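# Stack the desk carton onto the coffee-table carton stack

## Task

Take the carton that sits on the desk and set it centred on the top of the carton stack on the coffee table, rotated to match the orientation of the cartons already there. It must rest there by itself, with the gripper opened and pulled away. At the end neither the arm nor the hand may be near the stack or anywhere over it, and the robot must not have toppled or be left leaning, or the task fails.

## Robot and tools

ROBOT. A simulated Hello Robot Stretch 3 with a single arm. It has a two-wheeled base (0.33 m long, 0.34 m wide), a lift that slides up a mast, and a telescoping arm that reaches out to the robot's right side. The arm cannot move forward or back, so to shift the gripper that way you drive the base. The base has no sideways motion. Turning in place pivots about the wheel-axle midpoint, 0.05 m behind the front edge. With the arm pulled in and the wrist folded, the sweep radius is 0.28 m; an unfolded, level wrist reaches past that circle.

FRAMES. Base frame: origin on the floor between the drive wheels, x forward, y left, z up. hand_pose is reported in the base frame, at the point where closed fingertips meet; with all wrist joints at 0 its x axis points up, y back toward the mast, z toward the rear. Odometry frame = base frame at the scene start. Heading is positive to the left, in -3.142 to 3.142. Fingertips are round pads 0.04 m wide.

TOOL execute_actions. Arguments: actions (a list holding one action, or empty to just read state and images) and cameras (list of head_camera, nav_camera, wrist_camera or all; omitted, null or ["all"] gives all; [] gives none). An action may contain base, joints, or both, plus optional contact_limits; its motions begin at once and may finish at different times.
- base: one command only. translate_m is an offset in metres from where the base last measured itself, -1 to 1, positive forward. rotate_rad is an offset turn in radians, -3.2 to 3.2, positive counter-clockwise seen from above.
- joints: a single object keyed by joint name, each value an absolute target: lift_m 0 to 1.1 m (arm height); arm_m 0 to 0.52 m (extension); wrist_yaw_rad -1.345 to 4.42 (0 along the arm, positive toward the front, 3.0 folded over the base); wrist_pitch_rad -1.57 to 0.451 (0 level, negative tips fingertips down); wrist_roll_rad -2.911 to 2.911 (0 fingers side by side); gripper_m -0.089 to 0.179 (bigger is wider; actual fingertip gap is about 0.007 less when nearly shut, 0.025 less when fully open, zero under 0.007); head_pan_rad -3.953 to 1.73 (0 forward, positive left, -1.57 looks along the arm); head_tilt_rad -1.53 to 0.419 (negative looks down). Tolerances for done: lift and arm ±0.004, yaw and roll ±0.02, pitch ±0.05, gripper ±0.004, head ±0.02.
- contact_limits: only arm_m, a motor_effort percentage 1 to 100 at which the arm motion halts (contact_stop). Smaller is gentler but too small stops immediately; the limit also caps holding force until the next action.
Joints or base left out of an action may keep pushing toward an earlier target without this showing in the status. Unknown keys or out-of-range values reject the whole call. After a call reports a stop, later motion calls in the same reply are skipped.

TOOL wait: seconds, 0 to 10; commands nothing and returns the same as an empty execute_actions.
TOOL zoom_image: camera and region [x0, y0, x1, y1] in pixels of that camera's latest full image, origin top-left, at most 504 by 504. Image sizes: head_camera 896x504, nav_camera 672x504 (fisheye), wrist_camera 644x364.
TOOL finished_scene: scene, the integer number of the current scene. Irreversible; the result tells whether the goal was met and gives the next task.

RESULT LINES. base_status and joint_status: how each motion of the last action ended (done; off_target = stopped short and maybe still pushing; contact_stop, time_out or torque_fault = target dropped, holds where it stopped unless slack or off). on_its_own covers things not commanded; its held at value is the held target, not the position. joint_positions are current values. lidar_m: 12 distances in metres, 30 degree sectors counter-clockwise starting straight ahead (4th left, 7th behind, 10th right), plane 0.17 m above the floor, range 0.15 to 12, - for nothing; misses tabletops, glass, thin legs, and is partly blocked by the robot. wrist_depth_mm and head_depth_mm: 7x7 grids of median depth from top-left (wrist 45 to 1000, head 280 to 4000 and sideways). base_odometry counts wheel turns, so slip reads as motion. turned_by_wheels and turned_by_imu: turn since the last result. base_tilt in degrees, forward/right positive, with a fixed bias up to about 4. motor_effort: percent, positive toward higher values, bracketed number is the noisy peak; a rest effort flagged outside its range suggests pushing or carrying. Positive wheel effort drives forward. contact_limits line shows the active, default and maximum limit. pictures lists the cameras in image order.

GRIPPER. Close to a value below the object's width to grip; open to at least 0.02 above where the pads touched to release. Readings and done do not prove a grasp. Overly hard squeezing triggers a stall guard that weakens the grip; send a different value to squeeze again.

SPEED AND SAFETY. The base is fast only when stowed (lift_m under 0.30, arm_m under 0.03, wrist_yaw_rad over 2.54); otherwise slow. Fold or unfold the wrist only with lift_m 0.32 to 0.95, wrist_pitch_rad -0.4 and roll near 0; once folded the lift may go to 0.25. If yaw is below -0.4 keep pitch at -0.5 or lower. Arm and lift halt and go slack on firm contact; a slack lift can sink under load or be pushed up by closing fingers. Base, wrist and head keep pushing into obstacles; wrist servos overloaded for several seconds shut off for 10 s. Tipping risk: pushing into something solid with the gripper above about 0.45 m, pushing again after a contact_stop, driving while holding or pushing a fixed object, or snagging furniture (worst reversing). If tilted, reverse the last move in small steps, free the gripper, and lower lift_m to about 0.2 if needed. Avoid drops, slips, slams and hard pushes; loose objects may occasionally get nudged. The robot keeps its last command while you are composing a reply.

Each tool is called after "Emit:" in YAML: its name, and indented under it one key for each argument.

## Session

Emit:
execute_actions:
  actions: []

Scene clock: 0.00 s.
base_odometry: x=+0.000 y=+0.000 heading=+0.000 (m, m, rad; odometry frame)
turned_by_wheels: +0.000 (rad since the last result)
turned_by_imu: +0.000 (rad since the last result)
base_tilt: forward=-1.6 right=+0.0 (deg)
lidar_m: 1.85 1.27 2.27 1.29 1.10 1.10 1.24 2.08 1.69 2.39 2.44 2.34
head_depth_mm: 1973 2801 2855 2885 2883 2857 2274 / 1976 2985 3143 3135 3164 3096 2262 / 1970 3034 3398 3475 3446 3324 1828 / 1965 3000 3712 3779 3768 3401 1733 / 1976 3020 3454 3464 3498 3348 1554 / 1893 3013 3134 3132 3130 1541 1432 / 1807 2829 2864 2886 2886 2788 1433
base_status: not commanded
joint_positions: lift_m=+0.526 arm_m=+0.001 wrist_yaw_rad=+3.104 wrist_pitch_rad=-0.397 wrist_roll_rad=-0.004 gripper_m=+0.037 head_pan_rad=-0.017 head_tilt_rad=+0.000
joint_status: not commanded
motor_effort: left_wheel=+1 right_wheel=-1 lift_m=+38 arm_m=-1 wrist_yaw_rad=+0 wrist_pitch_rad=+10 wrist_roll_rad=+0 gripper_m=+0 head_pan_rad=+1 head_tilt_rad=+2 (%)
hand_pose: x=-0.0128 y=+0.0813 z=+0.5434 quat_wxyz=(+0.152, +0.694, +0.127, +0.692) (m; base frame)
wrist_depth_mm: 782 897 - - - - - / 830 971 - - - - - / 856 - - - - - - / 904 - - - - - - / 875 913 919 889 890 869 878 / 774 769 761 748 723 743 742 / 665 657 644 649 642 637 636
pictures: head_camera (sideways: a quarter turn clockwise sets it upright), nav_camera (sideways: a quarter turn counterclockwise sets it upright), wrist_camera
Images, in order (width x height): head_camera 896x504, nav_camera 672x504, wrist_camera 644x364.

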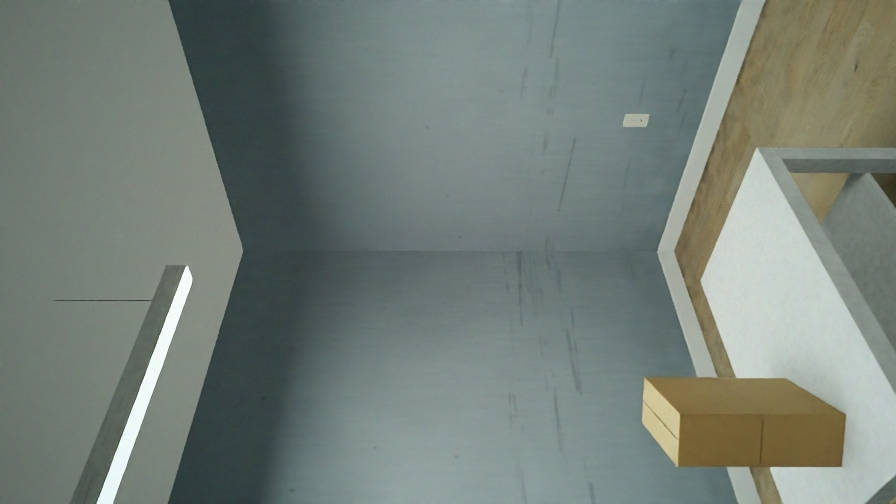

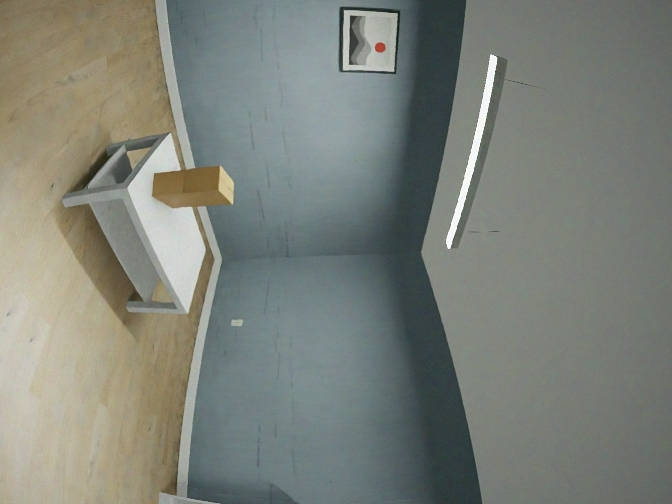

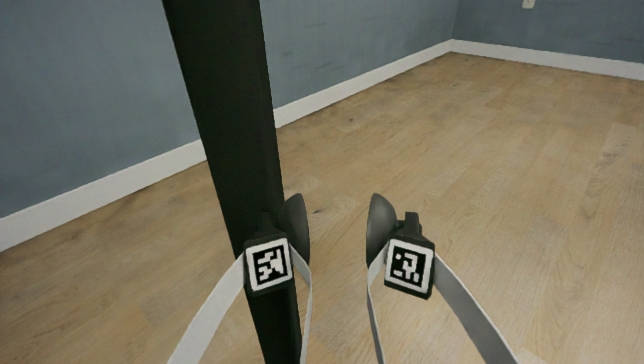

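Desk is likely to the right.

Emit:
execute_actions:
  actions:
    - {"joints":{"head_pan_rad":-1.3,"head_tilt_rad":-0.45,"lift_m":0.25}}
  cameras: ["head_camera","nav_camera"]

Scene clock: 3.73 s.
base_odometry: x=+0.000 y=+0.000 heading=+0.000 (m, m, rad; odometry frame)
turned_by_wheels: +0.000 (rad since the last result)
turned_by_imu: -0.001 (rad since the last result)
base_tilt: forward=-1.4 right=+0.0 (deg)
lidar_m: 1.85 1.27 2.27 1.29 1.10 1.10 1.24 2.08 1.69 2.38 2.44 2.35
head_depth_mm: 2521 2647 2206 2782 2150 1671 1360 / 2793 3008 3179 2849 2159 1664 1362 / 2729 3007 3270 3001 2138 1670 1363 / 2601 2823 3071 3027 2138 1658 1369 / 2476 2681 2858 3015 2145 1676 1366 / 2401 2509 2595 2724 2150 1682 1372 / 2271 2401 2554 2658 2176 1679 1377
base_status: not commanded
joint_positions: lift_m=+0.250 arm_m=+0.001 wrist_yaw_rad=+3.104 wrist_pitch_rad=-0.398 wrist_roll_rad=-0.004 gripper_m=+0.037 head_pan_rad=-1.293 head_tilt_rad=-0.444
joint_status: all done
motor_effort: left_wheel=+1(1) right_wheel=-1(0) lift_m=+30(32) arm_m=+0(1) wrist_yaw_rad=+0(0) wrist_pitch_rad=+10(10) wrist_roll_rad=+0(0) gripper_m=+0(0) head_pan_rad=-2(43) head_tilt_rad=-3(27) (%)
hand_pose: x=-0.0128 y=+0.0812 z=+0.2674 quat_wxyz=(+0.153, +0.694, +0.128, +0.692) (m; base frame)
wrist_depth_mm: 782 925 - - - - - / 824 970 - - - - - / 831 864 - 839 820 796 784 / 671 659 650 647 642 626 609 / 545 535 531 542 526 504 506 / 455 - - - - 436 429 / - - - - 378 375 372
pictures: head_camera (sideways: a quarter turn clockwise sets it upright), nav_camera (sideways: a quarter turn counterclockwise sets it upright)
Images, in order (width x height): head_camera 896x504, nav_camera 672x504.

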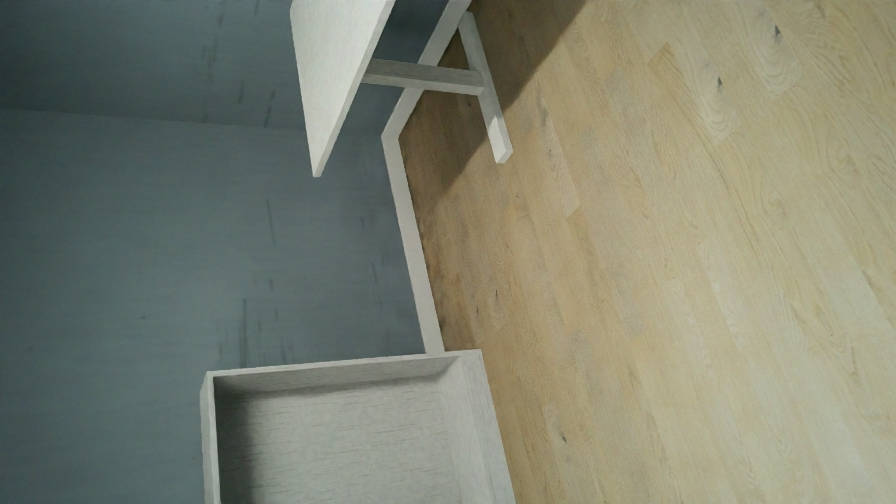

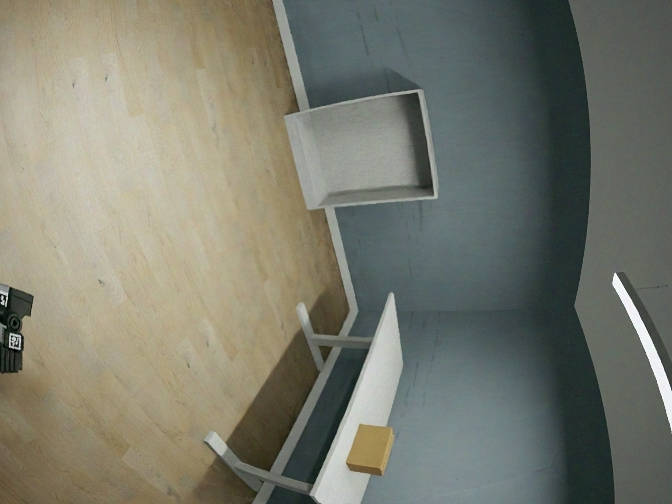

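Emit:
execute_actions:
  actions:
    - {"joints":{"head_pan_rad":-2.0,"head_tilt_rad":-0.4}}
  cameras: ["head_camera"]

Scene clock: 5.23 s.
base_odometry: x=+0.000 y=+0.000 heading=+0.000 (m, m, rad; odometry frame)
turned_by_wheels: +0.000 (rad since the last result)
turned_by_imu: +0.000 (rad since the last result)
base_tilt: forward=-1.6 right=-0.1 (deg)
lidar_m: 1.85 1.27 2.27 1.28 1.10 1.10 1.24 2.08 1.69 2.39 2.44 2.34
head_depth_mm: 1744 1843 1983 2122 2218 1723 1407 / 1801 1928 2064 2239 2253 1733 1399 / 1861 2008 2084 1900 2085 1721 1397 / 1942 2094 2180 1776 2270 1733 1403 / 2032 2173 2253 2554 2280 1730 1402 / 2107 2265 2378 2715 2264 1736 1412 / 2192 2386 2493 2829 2279 1742 1410
base_status: not commanded
joint_positions: lift_m=+0.250 arm_m=+0.001 wrist_yaw_rad=+3.104 wrist_pitch_rad=-0.398 wrist_roll_rad=-0.004 gripper_m=+0.037 head_pan_rad=-1.993 head_tilt_rad=-0.409
joint_status: all done
motor_effort: left_wheel=+1(1) right_wheel=-1(1) lift_m=+30(30) arm_m=-1(1) wrist_yaw_rad=+0(0) wrist_pitch_rad=+10(10) wrist_roll_rad=+0(0) gripper_m=+1(0) head_pan_rad=-3(40) head_tilt_rad=+3(10) (%)
hand_pose: x=-0.0128 y=+0.0812 z=+0.2674 quat_wxyz=(+0.153, +0.694, +0.128, +0.692) (m; base frame)
wrist_depth_mm: 778 901 - - - - - / 813 940 - - - - - / 821 861 - 826 809 807 801 / 668 659 661 641 637 619 624 / 534 533 531 541 525 515 508 / 452 - - - - 432 428 / - - - - 378 372 371
pictures: head_camera (sideways: a quarter turn clockwise sets it upright)
Images, in order (width x height): head_camera 896x504.

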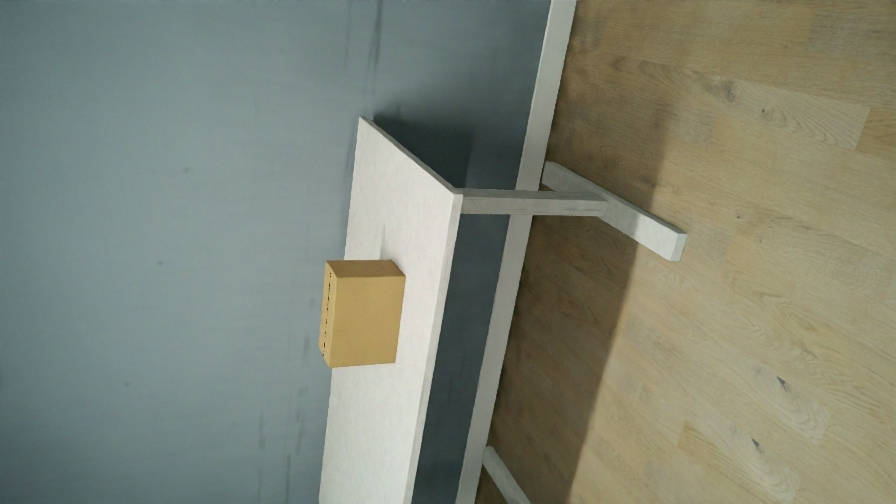

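Emit:
execute_actions:
  actions:
    - {"base":{"rotate_rad":-1.67}}
  cameras: []

Emit:
execute_actions:
  actions:
    - {"base":{"translate_m":1.0}}
  cameras: []

Emit:
execute_actions:
  actions:
    - {"base":{"translate_m":0.312}}
  cameras: []

Emit:
execute_actions:
  actions:
    - {"base":{"rotate_rad":0.84},"joints":{"head_pan_rad":-1.57,"head_tilt_rad":-0.79}}
  cameras: ["head_camera","nav_camera"]

Scene clock: 9.13 s.
base_odometry: x=+0.000 y=+0.000 heading=-1.670 (m, m, rad; odometry frame)
turned_by_wheels: -1.670 (rad since the last result)
turned_by_imu: -1.649 (rad since the last result)
base_tilt: forward=-1.6 right=+0.0 (deg)
lidar_m: 2.28 2.44 2.35 1.85 2.70 2.68 1.37 1.11 1.10 1.18 1.89 1.69
head_depth_mm: 892 953 1023 1102 1203 1308 1384 / 915 983 1058 1146 1249 1363 1396 / 944 1010 1091 1187 1297 1427 1400 / 972 1042 1124 1231 1347 1494 1408 / 987 1057 1152 1252 1379 1532 1399 / 1014 1092 1190 1307 1443 1575 1409 / 1047 1131 1236 1360 1508 1633 1404
base_status: done
joint_positions: lift_m=+0.250 arm_m=+0.001 wrist_yaw_rad=+3.104 wrist_pitch_rad=-0.398 wrist_roll_rad=-0.004 gripper_m=+0.037 head_pan_rad=-1.993 head_tilt_rad=-0.408
joint_status: not commanded
motor_effort: left_wheel=+4(14) right_wheel=-3(8) lift_m=+30(30) arm_m=-1(1) wrist_yaw_rad=+0(0) wrist_pitch_rad=+10(10) wrist_roll_rad=+0(0) gripper_m=+0(0) head_pan_rad=-3(3) head_tilt_rad=+3(3) (%)
hand_pose: x=-0.0128 y=+0.0812 z=+0.2674 quat_wxyz=(+0.153, +0.694, +0.128, +0.692) (m; base frame)
wrist_depth_mm: - - - - - - - / - - - - - - - / 877 869 - 841 828 819 793 / 675 658 650 639 636 621 612 / 540 531 540 535 528 511 507 / 456 - - - - 433 430 / - - - - 378 373 370
pictures: none
No camera images: the call's "cameras" was empty. Leave "cameras" out to get every camera's image.

Scene clock: 14.17 s.
base_odometry: x=-0.099 y=-0.995 heading=-1.670 (m, m, rad; odometry frame)
turned_by_wheels: +0.000 (rad since the last result)
turned_by_imu: +0.004 (rad since the last result)
base_tilt: forward=-1.6 right=+0.0 (deg)
lidar_m: 1.40 2.04 1.69 1.88 3.46 1.89 2.14 1.73 1.72 1.61 0.84 1.31
head_depth_mm: 1421 1511 1623 1760 1907 1740 1393 / 1448 1550 1680 1815 1976 1732 1403 / 1499 1602 1733 1880 2022 1723 1412 / 1551 1660 1807 1958 2097 1743 1407 / 1616 1735 1880 2038 2173 1730 1404 / 1655 1797 1951 2145 2246 1739 1404 / 1712 1874 2013 2159 2177 1743 1409
base_status: done
joint_positions: lift_m=+0.250 arm_m=+0.001 wrist_yaw_rad=+3.104 wrist_pitch_rad=-0.398 wrist_roll_rad=-0.004 gripper_m=+0.037 head_pan_rad=-1.993 head_tilt_rad=-0.408
joint_status: not commanded
motor_effort: left_wheel=+3(13) right_wheel=-2(4) lift_m=+30(30) arm_m=-1(1) wrist_yaw_rad=+1(1) wrist_pitch_rad=+10(10) wrist_roll_rad=+0(0) gripper_m=+0(0) head_pan_rad=-3(3) head_tilt_rad=+3(3) (%)
hand_pose: x=-0.0128 y=+0.0812 z=+0.2673 quat_wxyz=(+0.153, +0.694, +0.128, +0.692) (m; base frame)
wrist_depth_mm: - - - - - - - / - - - - - - - / 865 855 - 842 817 800 798 / 668 663 660 648 631 627 617 / 541 538 533 534 522 517 510 / 454 - - - - 434 429 / - - - - 377 377 371
pictures: none
No camera images: the call's "cameras" was empty. Leave "cameras" out to get every camera's image.

Scene clock: 16.87 s.
base_odometry: x=-0.130 y=-1.306 heading=-1.670 (m, m, rad; odometry frame)
turned_by_wheels: +0.000 (rad since the last result)
turned_by_imu: +0.001 (rad since the last result)
base_tilt: forward=-1.6 right=+0.0 (deg)
lidar_m: 1.12 1.10 1.51 1.83 3.16 2.13 2.38 1.92 1.91 1.31 0.66 1.07
head_depth_mm: 1578 1691 1825 1957 2084 1724 1402 / 1625 1735 1876 2035 2154 1736 1403 / 1695 1818 1951 2108 2197 1732 1402 / 1748 1864 2035 2224 2265 1736 1398 / 1800 1947 2113 2287 2254 1743 1405 / 1844 1955 2080 2197 2174 1738 644 / 1612 1690 1735 1807 1881 1743 626
base_status: done
joint_positions: lift_m=+0.250 arm_m=+0.001 wrist_yaw_rad=+3.104 wrist_pitch_rad=-0.398 wrist_roll_rad=-0.004 gripper_m=+0.037 head_pan_rad=-1.993 head_tilt_rad=-0.408
joint_status: not commanded
motor_effort: left_wheel=+3(13) right_wheel=-2(5) lift_m=+30(30) arm_m=-1(1) wrist_yaw_rad=+0(0) wrist_pitch_rad=+10(10) wrist_roll_rad=+0(0) gripper_m=+0(0) head_pan_rad=-3(3) head_tilt_rad=+3(3) (%)
hand_pose: x=-0.0128 y=+0.0812 z=+0.2673 quat_wxyz=(+0.153, +0.694, +0.128, +0.692) (m; base frame)
wrist_depth_mm: - - - - - - - / - - - - - - - / 875 863 - 826 824 802 794 / 672 664 660 643 635 631 623 / 538 532 529 536 524 512 504 / 457 - - - - 436 428 / - - - - 378 373 371
pictures: none
No camera images: the call's "cameras" was empty. Leave "cameras" out to get every camera's image.

Scene clock: 18.63 s.
base_odometry: x=-0.130 y=-1.306 heading=-0.830 (m, m, rad; odometry frame)
turned_by_wheels: +0.840 (rad since the last result)
turned_by_imu: +0.830 (rad since the last result)
base_tilt: forward=-1.7 right=+0.0 (deg)
lidar_m: 1.51 1.80 2.23 2.13 2.87 2.03 1.91 1.59 0.67 1.06 1.09 1.10
head_depth_mm: 923 1062 987 794 667 585 1138 / 925 1055 987 592 664 588 1150 / 923 1051 991 592 658 586 1155 / 921 1049 993 594 654 590 1156 / 921 1046 996 593 657 590 1160 / 919 1051 997 804 672 591 1158 / 920 1049 997 805 674 592 1166
base_status: done
joint_positions: lift_m=+0.250 arm_m=+0.001 wrist_yaw_rad=+3.104 wrist_pitch_rad=-0.398 wrist_roll_rad=-0.004 gripper_m=+0.037 head_pan_rad=-1.577 head_tilt_rad=-0.781
joint_status: all done
motor_effort: left_wheel=-1(9) right_wheel=+1(7) lift_m=+30(30) arm_m=-1(1) wrist_yaw_rad=+1(0) wrist_pitch_rad=+10(10) wrist_roll_rad=+0(0) gripper_m=+0(0) head_pan_rad=+4(32) head_tilt_rad=-4(27) (%)
hand_pose: x=-0.0128 y=+0.0811 z=+0.2673 quat_wxyz=(+0.153, +0.694, +0.128, +0.692) (m; base frame)
wrist_depth_mm: - - - - - - - / - - - - - - - / 875 852 - 839 834 789 786 / 668 665 654 648 640 627 626 / 541 533 529 540 523 510 506 / 457 - - - - 434 432 / - - - - 377 373 373
pictures: head_camera (sideways: a quarter turn clockwise sets it upright), nav_camera (sideways: a quarter turn counterclockwise sets it upright)
Images, in order (width x height): head_camera 896x504, nav_camera 672x504.

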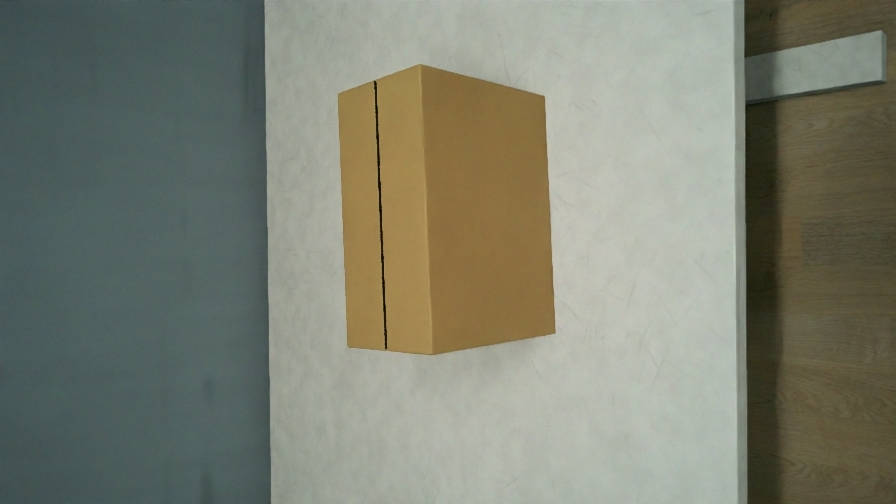

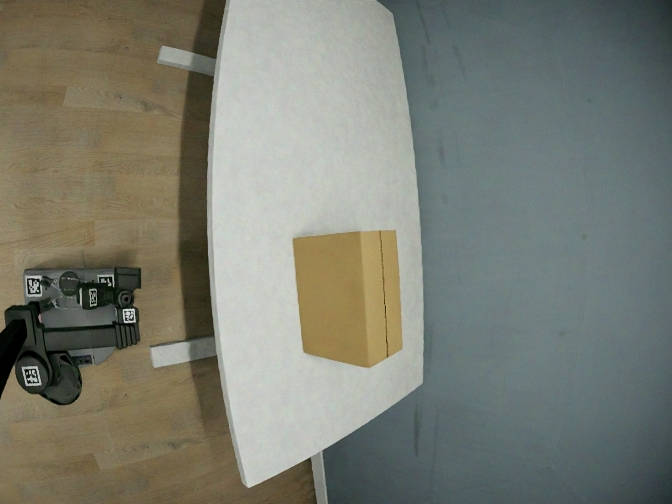

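Emit:
execute_actions:
  actions:
    - {"joints":{"lift_m":0.5,"gripper_m":0.179,"head_tilt_rad":-1.3}}
  cameras: ["head_camera"]

Scene clock: 22.67 s.
base_odometry: x=-0.130 y=-1.306 heading=-0.830 (m, m, rad; odometry frame)
turned_by_wheels: +0.000 (rad since the last result)
turned_by_imu: -0.001 (rad since the last result)
base_tilt: forward=-1.7 right=+0.0 (deg)
lidar_m: 1.51 1.81 2.23 2.13 2.88 2.03 1.91 1.59 0.66 1.06 1.10 1.10
head_depth_mm: 661 635 604 1313 1247 1201 - / 512 625 604 1307 - - - / 509 626 606 1337 - - - / 505 626 606 1338 1264 - 1139 / 501 630 608 1331 1263 1199 1142 / 680 644 611 1336 1260 1198 1143 / 688 645 609 1335 1263 1201 1140
base_status: not commanded
joint_positions: lift_m=+0.500 arm_m=+0.001 wrist_yaw_rad=+3.104 wrist_pitch_rad=-0.399 wrist_roll_rad=-0.004 gripper_m=+0.179 head_pan_rad=-1.577 head_tilt_rad=-1.284
joint_status: all done
motor_effort: left_wheel=-1(1) right_wheel=+1(1) lift_m=+46(46) arm_m=-1(1) wrist_yaw_rad=+0(1) wrist_pitch_rad=+10(10) wrist_roll_rad=+0(0) gripper_m=+1(100) head_pan_rad=+4(3) head_tilt_rad=-7(34) (%)
hand_pose: x=-0.0128 y=+0.0811 z=+0.5168 quat_wxyz=(+0.153, +0.694, +0.128, +0.692) (m; base frame)
wrist_depth_mm: - - - - - - - / - - - - - - - / - - - - - - - / - - - - - - - / 887 929 883 856 837 841 842 / 764 712 729 735 712 711 - / 643 636 631 632 621 610 606
pictures: head_camera (sideways: a quarter turn clockwise sets it upright)
Images, in order (width x height): head_camera 896x504.

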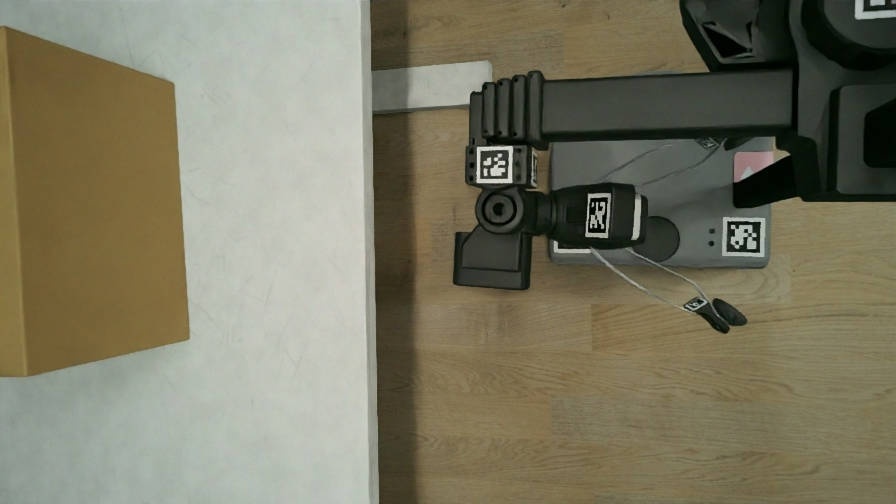

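Emit:
execute_actions:
  actions:
    - {"joints":{"lift_m":0.93,"head_tilt_rad":-0.79}}
  cameras: []

Emit:
execute_actions:
  actions:
    - {"joints":{"wrist_yaw_rad":1.6}}
  cameras: []

Emit:
execute_actions:
  actions:
    - {"joints":{"wrist_pitch_rad":-1.57,"lift_m":1.1}}
  cameras: []

Emit:
execute_actions:
  actions:
    - {"joints":{"arm_m":0.38}}
  cameras: ["head_camera","wrist_camera"]

Scene clock: 28.33 s.
base_odometry: x=-0.130 y=-1.306 heading=-0.830 (m, m, rad; odometry frame)
turned_by_wheels: +0.000 (rad since the last result)
turned_by_imu: -0.001 (rad since the last result)
base_tilt: forward=-1.6 right=+0.0 (deg)
lidar_m: 1.52 1.81 2.24 2.13 2.86 2.03 1.91 1.59 0.67 1.07 1.10 1.10
head_depth_mm: 927 1068 969 808 - 1236 1131 / 929 1062 966 596 - - 1152 / 926 1059 967 591 - - - / 924 1061 972 588 - - 1175 / 922 1055 974 586 - 1242 1153 / 922 1055 976 794 674 612 1152 / 917 1054 980 795 668 600 1156
base_status: not commanded
joint_positions: lift_m=+0.930 arm_m=+0.001 wrist_yaw_rad=+3.104 wrist_pitch_rad=-0.399 wrist_roll_rad=-0.004 gripper_m=+0.179 head_pan_rad=-1.577 head_tilt_rad=-0.794
joint_status: all done
motor_effort: left_wheel=-1(2) right_wheel=+1(2) lift_m=+46(47) arm_m=-1(1) wrist_yaw_rad=+1(1) wrist_pitch_rad=+10(10) wrist_roll_rad=+0(0) gripper_m=+0(1) head_pan_rad=+3(5) head_tilt_rad=+2(28) (%)
hand_pose: x=-0.0128 y=+0.0811 z=+0.9468 quat_wxyz=(+0.153, +0.694, +0.128, +0.692) (m; base frame)
wrist_depth_mm: - - - - - - - / - - - - - - - / - - - - - - - / - - - - - - - / - - - - - - - / - - - - - - - / - - - - - - -
pictures: none
No camera images: the call's "cameras" was empty. Leave "cameras" out to get every camera's image.

Scene clock: 30.10 s.
base_odometry: x=-0.130 y=-1.306 heading=-0.830 (m, m, rad; odometry frame)
turned_by_wheels: +0.000 (rad since the last result)
turned_by_imu: +0.000 (rad since the last result)
base_tilt: forward=-1.6 right=+0.0 (deg)
lidar_m: 1.51 1.80 2.23 2.13 2.88 2.04 1.91 1.59 0.66 1.06 1.09 1.10
head_depth_mm: 929 1063 965 808 - 1231 1132 / 926 1061 963 581 - - 1149 / 927 1062 972 586 - - 1142 / 925 1060 971 587 663 - 1121 / 922 1054 973 584 662 - 1114 / 921 1053 978 792 682 - 1119 / 920 1053 979 795 684 - 1138
base_status: not commanded
joint_positions: lift_m=+0.930 arm_m=+0.001 wrist_yaw_rad=+1.603 wrist_pitch_rad=-0.399 wrist_roll_rad=-0.004 gripper_m=+0.179 head_pan_rad=-1.577 head_tilt_rad=-0.794
joint_status: all done
motor_effort: left_wheel=-1(1) right_wheel=+1(1) lift_m=+46(45) arm_m=-1(1) wrist_yaw_rad=-2(2) wrist_pitch_rad=+10(10) wrist_roll_rad=+0(0) gripper_m=+0(1) head_pan_rad=+4(4) head_tilt_rad=+1(2) (%)
hand_pose: x=+0.2053 y=-0.1383 z=+0.9468 quat_wxyz=(+0.584, +0.594, -0.380, +0.402) (m; base frame)
wrist_depth_mm: - - - - - - - / - - - - - - 927 / - - - - 733 716 709 / - - - - 595 562 550 / - - - - 495 461 468 / - - - - - 385 - / - - - - - 336 327
pictures: none
No camera images: the call's "cameras" was empty. Leave "cameras" out to get every camera's image.

Scene clock: 32.47 s.
base_odometry: x=-0.130 y=-1.306 heading=-0.830 (m, m, rad; odometry frame)
turned_by_wheels: +0.000 (rad since the last result)
turned_by_imu: -0.001 (rad since the last result)
base_tilt: forward=-1.6 right=+0.1 (deg)
lidar_m: 1.51 1.80 2.24 2.13 2.88 2.03 1.91 1.59 0.66 1.07 1.10 1.10
head_depth_mm: - - - - - - - / - - - - - 601 1150 / - - - 576 647 597 1149 / 924 1055 969 574 - 596 1147 / 924 1061 974 569 - 592 1148 / 921 1054 978 812 - 599 1156 / 923 1055 979 794 668 600 1154
base_status: not commanded
joint_positions: lift_m=+1.100 arm_m=+0.001 wrist_yaw_rad=+1.603 wrist_pitch_rad=-1.565 wrist_roll_rad=-0.004 gripper_m=+0.179 head_pan_rad=-1.577 head_tilt_rad=-0.794
joint_status: all done
motor_effort: left_wheel=-2(1) right_wheel=+1(1) lift_m=+46(46) arm_m=-1(1) wrist_yaw_rad=-2(2) wrist_pitch_rad=-3(10) wrist_roll_rad=+0(0) gripper_m=+0(0) head_pan_rad=+4(4) head_tilt_rad=+2(1) (%)
hand_pose: x=-0.0439 y=-0.1465 z=+0.9821 quat_wxyz=(+0.707, +0.707, +0.011, +0.015) (m; base frame)
wrist_depth_mm: - - - - - 374 364 / - - - - - 384 353 / - - - - - 394 358 / - - - - - 410 362 / - - - - - 429 347 / - - - - 469 445 - / - - - - 480 471 459
pictures: none
No camera images: the call's "cameras" was empty. Leave "cameras" out to get every camera's image.

Scene clock: 36.47 s.
base_odometry: x=-0.130 y=-1.306 heading=-0.830 (m, m, rad; odometry frame)
turned_by_wheels: +0.000 (rad since the last result)
turned_by_imu: -0.001 (rad since the last result)
base_tilt: forward=-1.8 right=+0.1 (deg)
lidar_m: 1.51 1.80 2.23 2.14 2.87 2.03 1.91 1.58 0.67 1.07 1.09 1.10
head_depth_mm: 929 1065 963 784 660 593 1133 / 960 1060 970 597 663 595 1144 / 941 1061 970 591 663 595 1153 / 962 1058 974 586 664 597 1155 / 928 1053 973 586 661 596 1152 / 923 1055 975 791 666 598 1153 / 917 1051 980 794 669 600 1154
base_status: not commanded
joint_positions: lift_m=+1.100 arm_m=+0.380 wrist_yaw_rad=+1.602 wrist_pitch_rad=-1.565 wrist_roll_rad=-0.004 gripper_m=+0.179 head_pan_rad=-1.577 head_tilt_rad=-0.794
joint_status: all done
motor_effort: left_wheel=-1(1) right_wheel=+2(1) lift_m=+46(45) arm_m=+5(5) wrist_yaw_rad=-1(2) wrist_pitch_rad=-3(3) wrist_roll_rad=+0(0) gripper_m=+0(0) head_pan_rad=+4(3) head_tilt_rad=+1(1) (%)
hand_pose: x=-0.0439 y=-0.5255 z=+0.9821 quat_wxyz=(+0.707, +0.707, +0.011, +0.014) (m; base frame)
wrist_depth_mm: - 387 218 213 369 372 368 / - 403 389 221 385 383 375 / - 418 402 229 393 396 395 / - - 423 236 409 411 408 / - 452 435 247 425 424 420 / - 466 457 256 445 448 - / - - 480 474 468 463 458
pictures: head_camera (sideways: a quarter turn clockwise sets it upright), wrist_camera
Images, in order (width x height): head_camera 896x504, wrist_camera 644x364.

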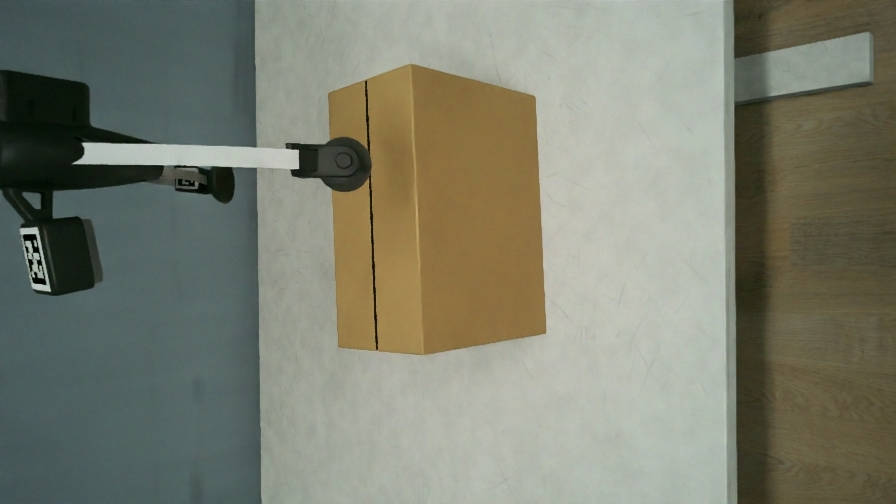

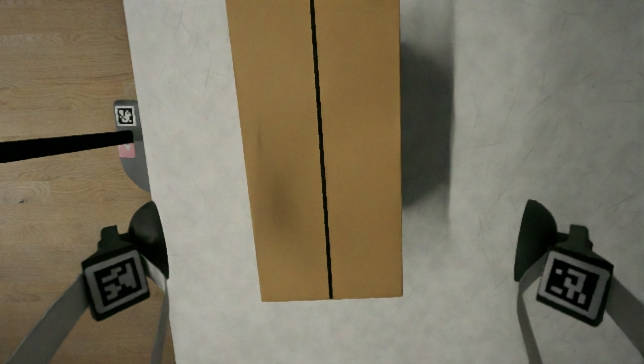

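Emit:
execute_actions:
  actions:
    - {"base":{"translate_m":0.02},"joints":{"wrist_yaw_rad":1.66,"lift_m":1.03,"arm_m":0.371}}
  cameras: ["head_camera","wrist_camera"]

Scene clock: 38.97 s.
base_odometry: x=-0.116 y=-1.320 heading=-0.830 (m, m, rad; odometry frame)
turned_by_wheels: +0.000 (rad since the last result)
turned_by_imu: -0.001 (rad since the last result)
base_tilt: forward=-1.7 right=+0.0 (deg)
lidar_m: 1.49 1.78 2.46 2.14 2.90 2.05 1.93 1.59 0.67 1.06 1.09 1.08
head_depth_mm: 929 1066 966 743 661 591 1129 / 939 1088 968 594 660 596 1147 / - - 639 608 664 596 1149 / 927 1104 971 585 661 597 1149 / 923 1058 972 637 665 597 1154 / 923 1053 976 791 666 599 1156 / 919 1055 981 793 668 600 1162
base_status: done
joint_positions: lift_m=+1.030 arm_m=+0.371 wrist_yaw_rad=+1.657 wrist_pitch_rad=-1.565 wrist_roll_rad=-0.004 gripper_m=+0.179 head_pan_rad=-1.577 head_tilt_rad=-0.794
joint_status: all done
motor_effort: left_wheel=-1(2) right_wheel=+1(6) lift_m=+30(39) arm_m=-6(8) wrist_yaw_rad=+2(2) wrist_pitch_rad=-3(3) wrist_roll_rad=+0(0) gripper_m=+0(0) head_pan_rad=+4(3) head_tilt_rad=+1(1) (%)
hand_pose: x=-0.0439 y=-0.5185 z=+0.9126 quat_wxyz=(+0.707, +0.706, +0.030, +0.034) (m; base frame)
wrist_depth_mm: - 322 153 150 149 309 307 / - 333 158 155 154 321 316 / - 344 164 161 160 330 328 / - 362 171 167 166 342 339 / - 371 178 173 174 356 351 / - 387 377 181 180 374 - / - - 391 189 188 384 384
pictures: head_camera (sideways: a quarter turn clockwise sets it upright), wrist_camera
Images, in order (width x height): head_camera 896x504, wrist_camera 644x364.

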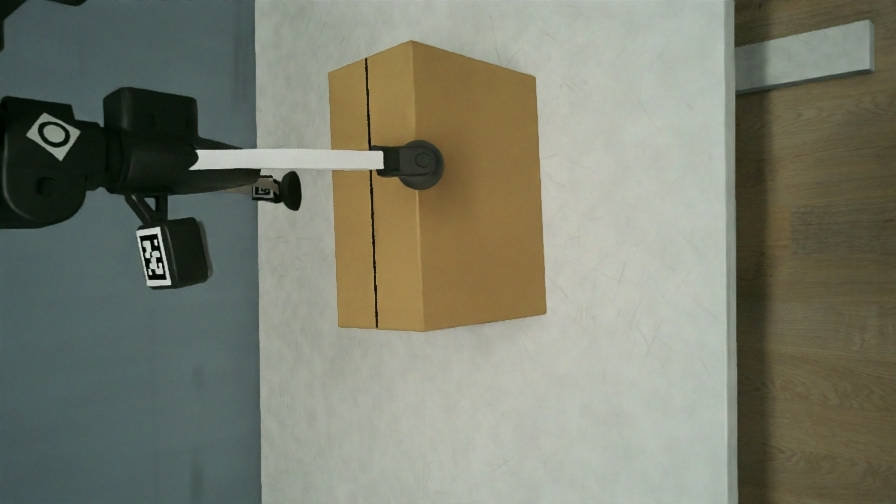

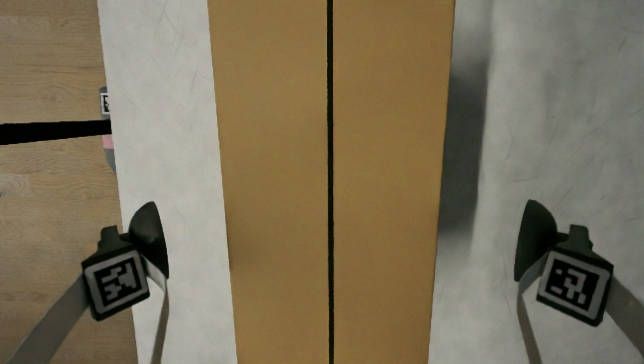

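Emit:
execute_actions:
  actions:
    - {"joints":{"arm_m":0.366,"lift_m":0.963}}
  cameras: ["wrist_camera"]

Emit:
execute_actions:
  actions:
    - {"joints":{"gripper_m":0.09}}
  cameras: []

Emit:
execute_actions:
  actions:
    - {"joints":{"lift_m":1.1,"gripper_m":0.085}}
  cameras: ["head_camera","wrist_camera"]

Scene clock: 41.03 s.
base_odometry: x=-0.116 y=-1.320 heading=-0.830 (m, m, rad; odometry frame)
turned_by_wheels: +0.000 (rad since the last result)
turned_by_imu: +0.000 (rad since the last result)
base_tilt: forward=-1.7 right=+0.1 (deg)
lidar_m: 1.50 1.78 2.46 2.13 2.90 2.05 1.93 1.58 0.67 1.06 1.09 1.08
head_depth_mm: - 1089 964 745 660 594 1125 / - 1062 967 594 661 594 1150 / - - 639 589 662 595 1151 / 924 1056 640 585 663 597 1154 / 924 1052 974 637 666 598 1155 / 918 1054 980 794 667 598 1157 / 920 1051 977 794 667 599 1159
base_status: not commanded
joint_positions: lift_m=+0.963 arm_m=+0.366 wrist_yaw_rad=+1.657 wrist_pitch_rad=-1.565 wrist_roll_rad=-0.004 gripper_m=+0.179 head_pan_rad=-1.577 head_tilt_rad=-0.794
joint_status: all done
motor_effort: left_wheel=-1(1) right_wheel=+1(1) lift_m=+29(29) arm_m=-6(6) wrist_yaw_rad=+1(2) wrist_pitch_rad=-3(3) wrist_roll_rad=+0(0) gripper_m=+0(0) head_pan_rad=+4(4) head_tilt_rad=+1(1) (%)
hand_pose: x=-0.0439 y=-0.5135 z=+0.8456 quat_wxyz=(+0.707, +0.706, +0.030, +0.034) (m; base frame)
wrist_depth_mm: 590 255 90 89 88 87 247 / 951 264 93 92 91 90 255 / - 275 96 95 94 94 263 / - 286 100 99 98 97 274 / - 297 104 103 102 101 282 / - 311 108 107 106 105 - / - 325 113 112 110 110 308
pictures: wrist_camera
Images, in order (width x height): wrist_camera 644x364.

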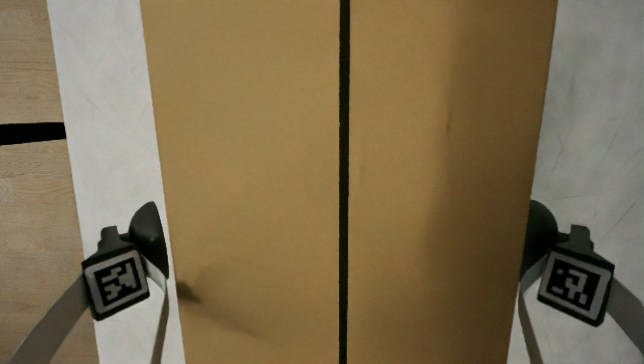

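Scene clock: 42.40 s.
base_odometry: x=-0.116 y=-1.320 heading=-0.830 (m, m, rad; odometry frame)
turned_by_wheels: +0.000 (rad since the last result)
turned_by_imu: +0.000 (rad since the last result)
base_tilt: forward=-1.6 right=+0.0 (deg)
lidar_m: 1.49 1.78 2.46 2.14 2.89 2.05 1.93 1.59 0.67 1.06 1.09 1.08
head_depth_mm: - 1083 966 746 659 592 1127 / - 1061 962 592 662 594 1150 / - - 638 585 664 594 1152 / 922 1059 640 584 661 596 1153 / 925 1052 975 635 665 597 1148 / 921 1052 984 794 667 598 1154 / 922 1053 981 792 667 600 1152
base_status: not commanded
joint_positions: lift_m=+0.963 arm_m=+0.366 wrist_yaw_rad=+1.657 wrist_pitch_rad=-1.565 wrist_roll_rad=-0.004 gripper_m=+0.092 head_pan_rad=-1.577 head_tilt_rad=-0.794
joint_status: all done
motor_effort: left_wheel=-1(1) right_wheel=+1(1) lift_m=+29(29) arm_m=-5(6) wrist_yaw_rad=+2(2) wrist_pitch_rad=-3(3) wrist_roll_rad=+0(0) gripper_m=-42(100) head_pan_rad=+4(3) head_tilt_rad=+2(1) (%)
hand_pose: x=-0.0439 y=-0.5135 z=+0.8456 quat_wxyz=(+0.707, +0.706, +0.030, +0.034) (m; base frame)
wrist_depth_mm: 592 256 90 89 88 88 246 / 937 265 93 92 91 91 255 / - 276 97 96 95 94 265 / - 287 100 99 98 98 273 / - 295 104 103 102 101 282 / - 311 108 107 106 105 293 / - 326 113 112 111 111 309
pictures: none
No camera images: the call's "cameras" was empty. Leave "cameras" out to get every camera's image.

Scene clock: 44.47 s.
base_odometry: x=-0.116 y=-1.320 heading=-0.830 (m, m, rad; odometry frame)
turned_by_wheels: +0.000 (rad since the last result)
turned_by_imu: +0.000 (rad since the last result)
base_tilt: forward=-1.6 right=+0.0 (deg)
lidar_m: 1.49 1.79 2.46 2.14 2.90 2.06 1.93 1.59 0.67 1.06 1.10 1.09
head_depth_mm: 930 1018 493 744 661 594 1126 / - 997 490 590 661 594 1151 / 939 532 476 587 661 597 1153 / 893 994 485 583 663 596 1153 / 920 1012 494 750 663 597 1159 / 918 1054 975 791 668 598 1154 / 917 1054 982 793 668 600 1158
base_status: not commanded
joint_positions: lift_m=+1.100 arm_m=+0.366 wrist_yaw_rad=+1.657 wrist_pitch_rad=-1.565 wrist_roll_rad=-0.004 gripper_m=+0.095 head_pan_rad=-1.577 head_tilt_rad=-0.794
joint_status: gripper_m off_target (ended at +0.095, target +0.085); the others done
on_its_own: gripper_m is held at +0.093, not at your +0.085, by its stall guard, which is still easing
motor_effort: left_wheel=-1(1) right_wheel=+1(1) lift_m=+46(47) arm_m=-6(6) wrist_yaw_rad=+2(2) wrist_pitch_rad=-3(3) wrist_roll_rad=+0(0) gripper_m=-38(77) head_pan_rad=+4(3) head_tilt_rad=+1(1) (%)
hand_pose: x=-0.0439 y=-0.5135 z=+0.9820 quat_wxyz=(+0.707, +0.706, +0.030, +0.034) (m; base frame)
wrist_depth_mm: - - 92 91 90 89 364 / - - 95 94 93 92 381 / - 253 98 97 96 95 392 / - - 101 100 99 99 407 / - - 105 104 102 102 421 / - - 109 107 106 106 435 / - - 113 112 110 111 457
pictures: head_camera (sideways: a quarter turn clockwise sets it upright), wrist_camera
Images, in order (width x height): head_camera 896x504, wrist_camera 644x364.

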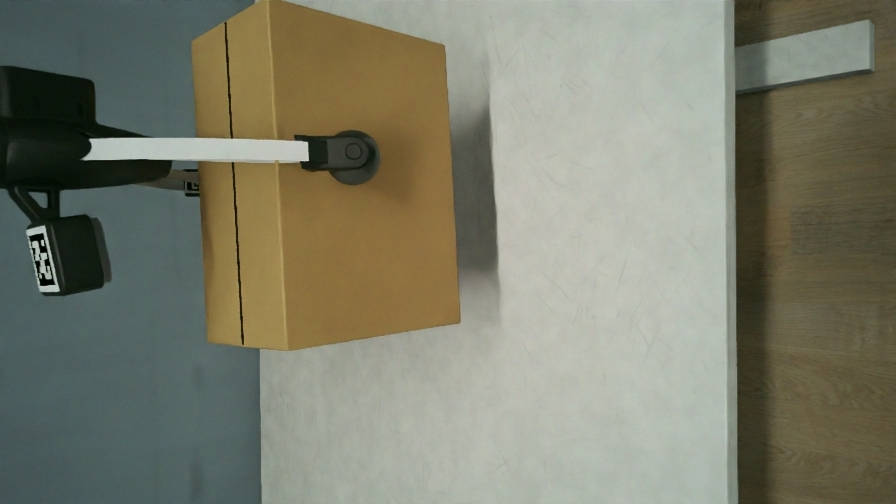

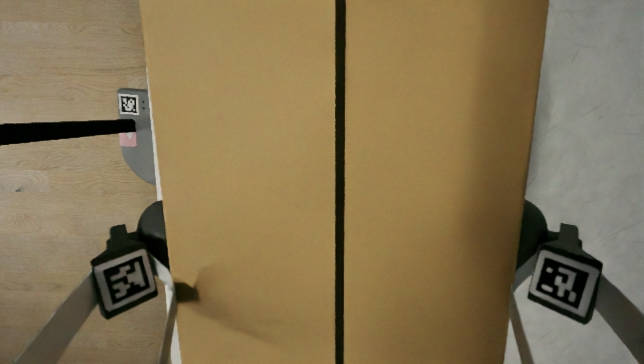

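Emit:
execute_actions:
  actions:
    - {"joints":{"arm_m":0.06,"gripper_m":0.09,"wrist_yaw_rad":1.6}}
  cameras: []

Emit:
execute_actions:
  actions:
    - {"base":{"rotate_rad":1.83},"joints":{"head_pan_rad":-0.4,"head_tilt_rad":-0.6}}
  cameras: []

Emit:
execute_actions:
  actions:
    - {"base":{"translate_m":1.0},"joints":{"gripper_m":0.085}}
  cameras: ["head_camera","nav_camera"]

Scene clock: 48.97 s.
base_odometry: x=-0.116 y=-1.320 heading=-0.830 (m, m, rad; odometry frame)
turned_by_wheels: +0.000 (rad since the last result)
turned_by_imu: -0.001 (rad since the last result)
base_tilt: forward=-1.7 right=+0.1 (deg)
lidar_m: 1.49 1.78 2.46 2.13 2.90 2.06 1.93 1.59 0.67 1.06 1.09 1.08
head_depth_mm: - - - 324 295 - 360 / - - - - 290 - - / - 1104 1040 776 298 - 363 / 925 1053 1054 330 300 - 364 / 922 1057 1044 331 298 - 366 / 922 1054 977 792 299 - 1101 / 919 1050 984 794 668 612 1159
base_status: not commanded
joint_positions: lift_m=+1.100 arm_m=+0.060 wrist_yaw_rad=+1.603 wrist_pitch_rad=-1.565 wrist_roll_rad=-0.004 gripper_m=+0.107 head_pan_rad=-1.577 head_tilt_rad=-0.793
joint_status: gripper_m off_target (ended at +0.107, target +0.090); the others done
on_its_own: gripper_m is held at +0.106, not at your +0.090, by its stall guard, which is still easing
motor_effort: left_wheel=-1(1) right_wheel=+1(1) lift_m=+46(46) arm_m=-6(5) wrist_yaw_rad=-1(2) wrist_pitch_rad=-3(3) wrist_roll_rad=+0(0) gripper_m=-32(95) head_pan_rad=+4(4) head_tilt_rad=+2(2) (%)
hand_pose: x=-0.0440 y=-0.2063 z=+0.9820 quat_wxyz=(+0.707, +0.707, +0.011, +0.014) (m; base frame)
wrist_depth_mm: - - 92 91 90 89 365 / - - 95 94 93 92 381 / - - 98 97 96 95 396 / - - 101 100 99 99 406 / - - 105 104 103 102 420 / - - 109 107 106 106 438 / - - 113 111 110 110 464
pictures: none
No camera images: the call's "cameras" was empty. Leave "cameras" out to get every camera's image.

Scene clock: 52.83 s.
base_odometry: x=-0.116 y=-1.320 heading=+1.000 (m, m, rad; odometry frame)
turned_by_wheels: +1.830 (rad since the last result)
turned_by_imu: +1.812 (rad since the last result)
base_tilt: forward=-1.6 right=+0.1 (deg)
lidar_m: 2.14 2.34 1.94 1.93 1.28 0.67 1.07 1.08 1.81 1.49 1.81 2.21
head_depth_mm: 3377 3680 3132 2271 1762 1459 1230 / 3407 3768 3131 2266 1765 1458 1230 / 3341 3666 2609 2282 1782 1464 1239 / 3274 3546 2511 2283 1779 1461 1240 / 3261 3423 2503 2291 1777 1460 1241 / 3160 2300 2356 2272 1782 1465 1241 / 3143 3455 3166 2277 1787 1474 1237
base_status: done
joint_positions: lift_m=+1.100 arm_m=+0.060 wrist_yaw_rad=+1.603 wrist_pitch_rad=-1.565 wrist_roll_rad=-0.004 gripper_m=+0.124 head_pan_rad=-0.407 head_tilt_rad=-0.606
joint_status: all done
on_its_own: gripper_m is held at +0.123, not at your +0.090, by its stall guard, which is not easing now
motor_effort: left_wheel=-2(6) right_wheel=+2(5) lift_m=+46(47) arm_m=-6(6) wrist_yaw_rad=-2(1) wrist_pitch_rad=-3(3) wrist_roll_rad=+0(0) gripper_m=-24(33) head_pan_rad=+3(42) head_tilt_rad=+2(17) (%)
hand_pose: x=-0.0441 y=-0.2063 z=+0.9821 quat_wxyz=(+0.707, +0.707, +0.011, +0.014) (m; base frame)
wrist_depth_mm: - - 92 91 90 89 - / - - 95 94 93 92 - / - - 98 97 96 95 - / - - 101 100 99 99 - / - - 105 104 102 102 - / 476 290 109 107 106 106 - / 485 491 113 111 110 111 -
pictures: none
No camera images: the call's "cameras" was empty. Leave "cameras" out to get every camera's image.

Scene clock: 64.07 s.
base_odometry: x=+0.424 y=-0.479 heading=+1.000 (m, m, rad; odometry frame)
turned_by_wheels: +0.000 (rad since the last result)
turned_by_imu: +0.002 (rad since the last result)
base_tilt: forward=-1.5 right=+0.0 (deg)
lidar_m: 1.15 2.08 1.75 1.74 1.94 1.58 2.04 1.94 1.82 1.70 1.41 1.85
head_depth_mm: 2493 2796 2963 1662 1718 1460 1237 / 2459 2745 2969 1593 1716 1463 1236 / 2414 2721 2940 1591 1723 1464 1235 / 2412 2618 1465 1529 1673 1459 1237 / 2357 2622 1488 1539 1672 1460 1235 / 2325 2547 2799 2281 1795 1467 1240 / 2286 2527 2765 2299 1777 1469 1246
base_status: done
joint_positions: lift_m=+1.100 arm_m=+0.060 wrist_yaw_rad=+1.603 wrist_pitch_rad=-1.565 wrist_roll_rad=-0.004 gripper_m=+0.124 head_pan_rad=-0.407 head_tilt_rad=-0.606
joint_status: gripper_m off_target (ended at +0.124, target +0.085)
on_its_own: gripper_m is held at +0.122, not at your +0.085, by its stall guard, which is not easing now
motor_effort: left_wheel=-2(3) right_wheel=+1(6) lift_m=+46(46) arm_m=-6(6) wrist_yaw_rad=-2(2) wrist_pitch_rad=-3(3) wrist_roll_rad=+0(0) gripper_m=-24(100) head_pan_rad=+4(3) head_tilt_rad=+3(3) (%)
hand_pose: x=-0.0441 y=-0.2063 z=+0.9821 quat_wxyz=(+0.707, +0.707, +0.011, +0.014) (m; base frame)
wrist_depth_mm: - - 92 91 90 89 - / - - 95 94 93 92 - / - - 98 97 96 95 - / - - 101 100 99 99 - / - - 105 103 103 102 - / - - 109 107 106 106 - / - - 112 111 110 110 -
pictures: head_camera (sideways: a quarter turn clockwise sets it upright), nav_camera (sideways: a quarter turn counterclockwise sets it upright)
Images, in order (width x height): head_camera 896x504, nav_camera 672x504.

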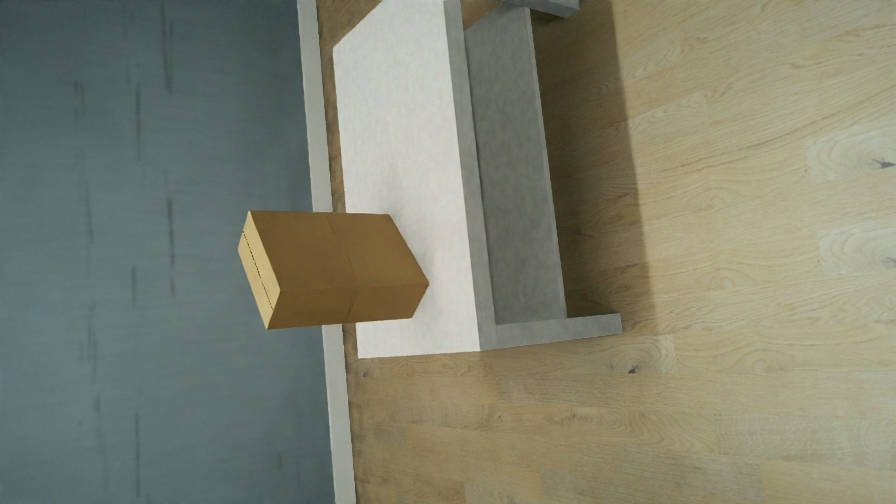

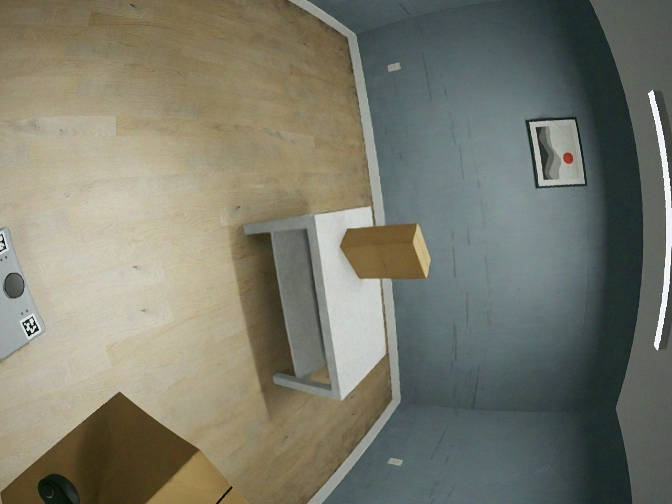

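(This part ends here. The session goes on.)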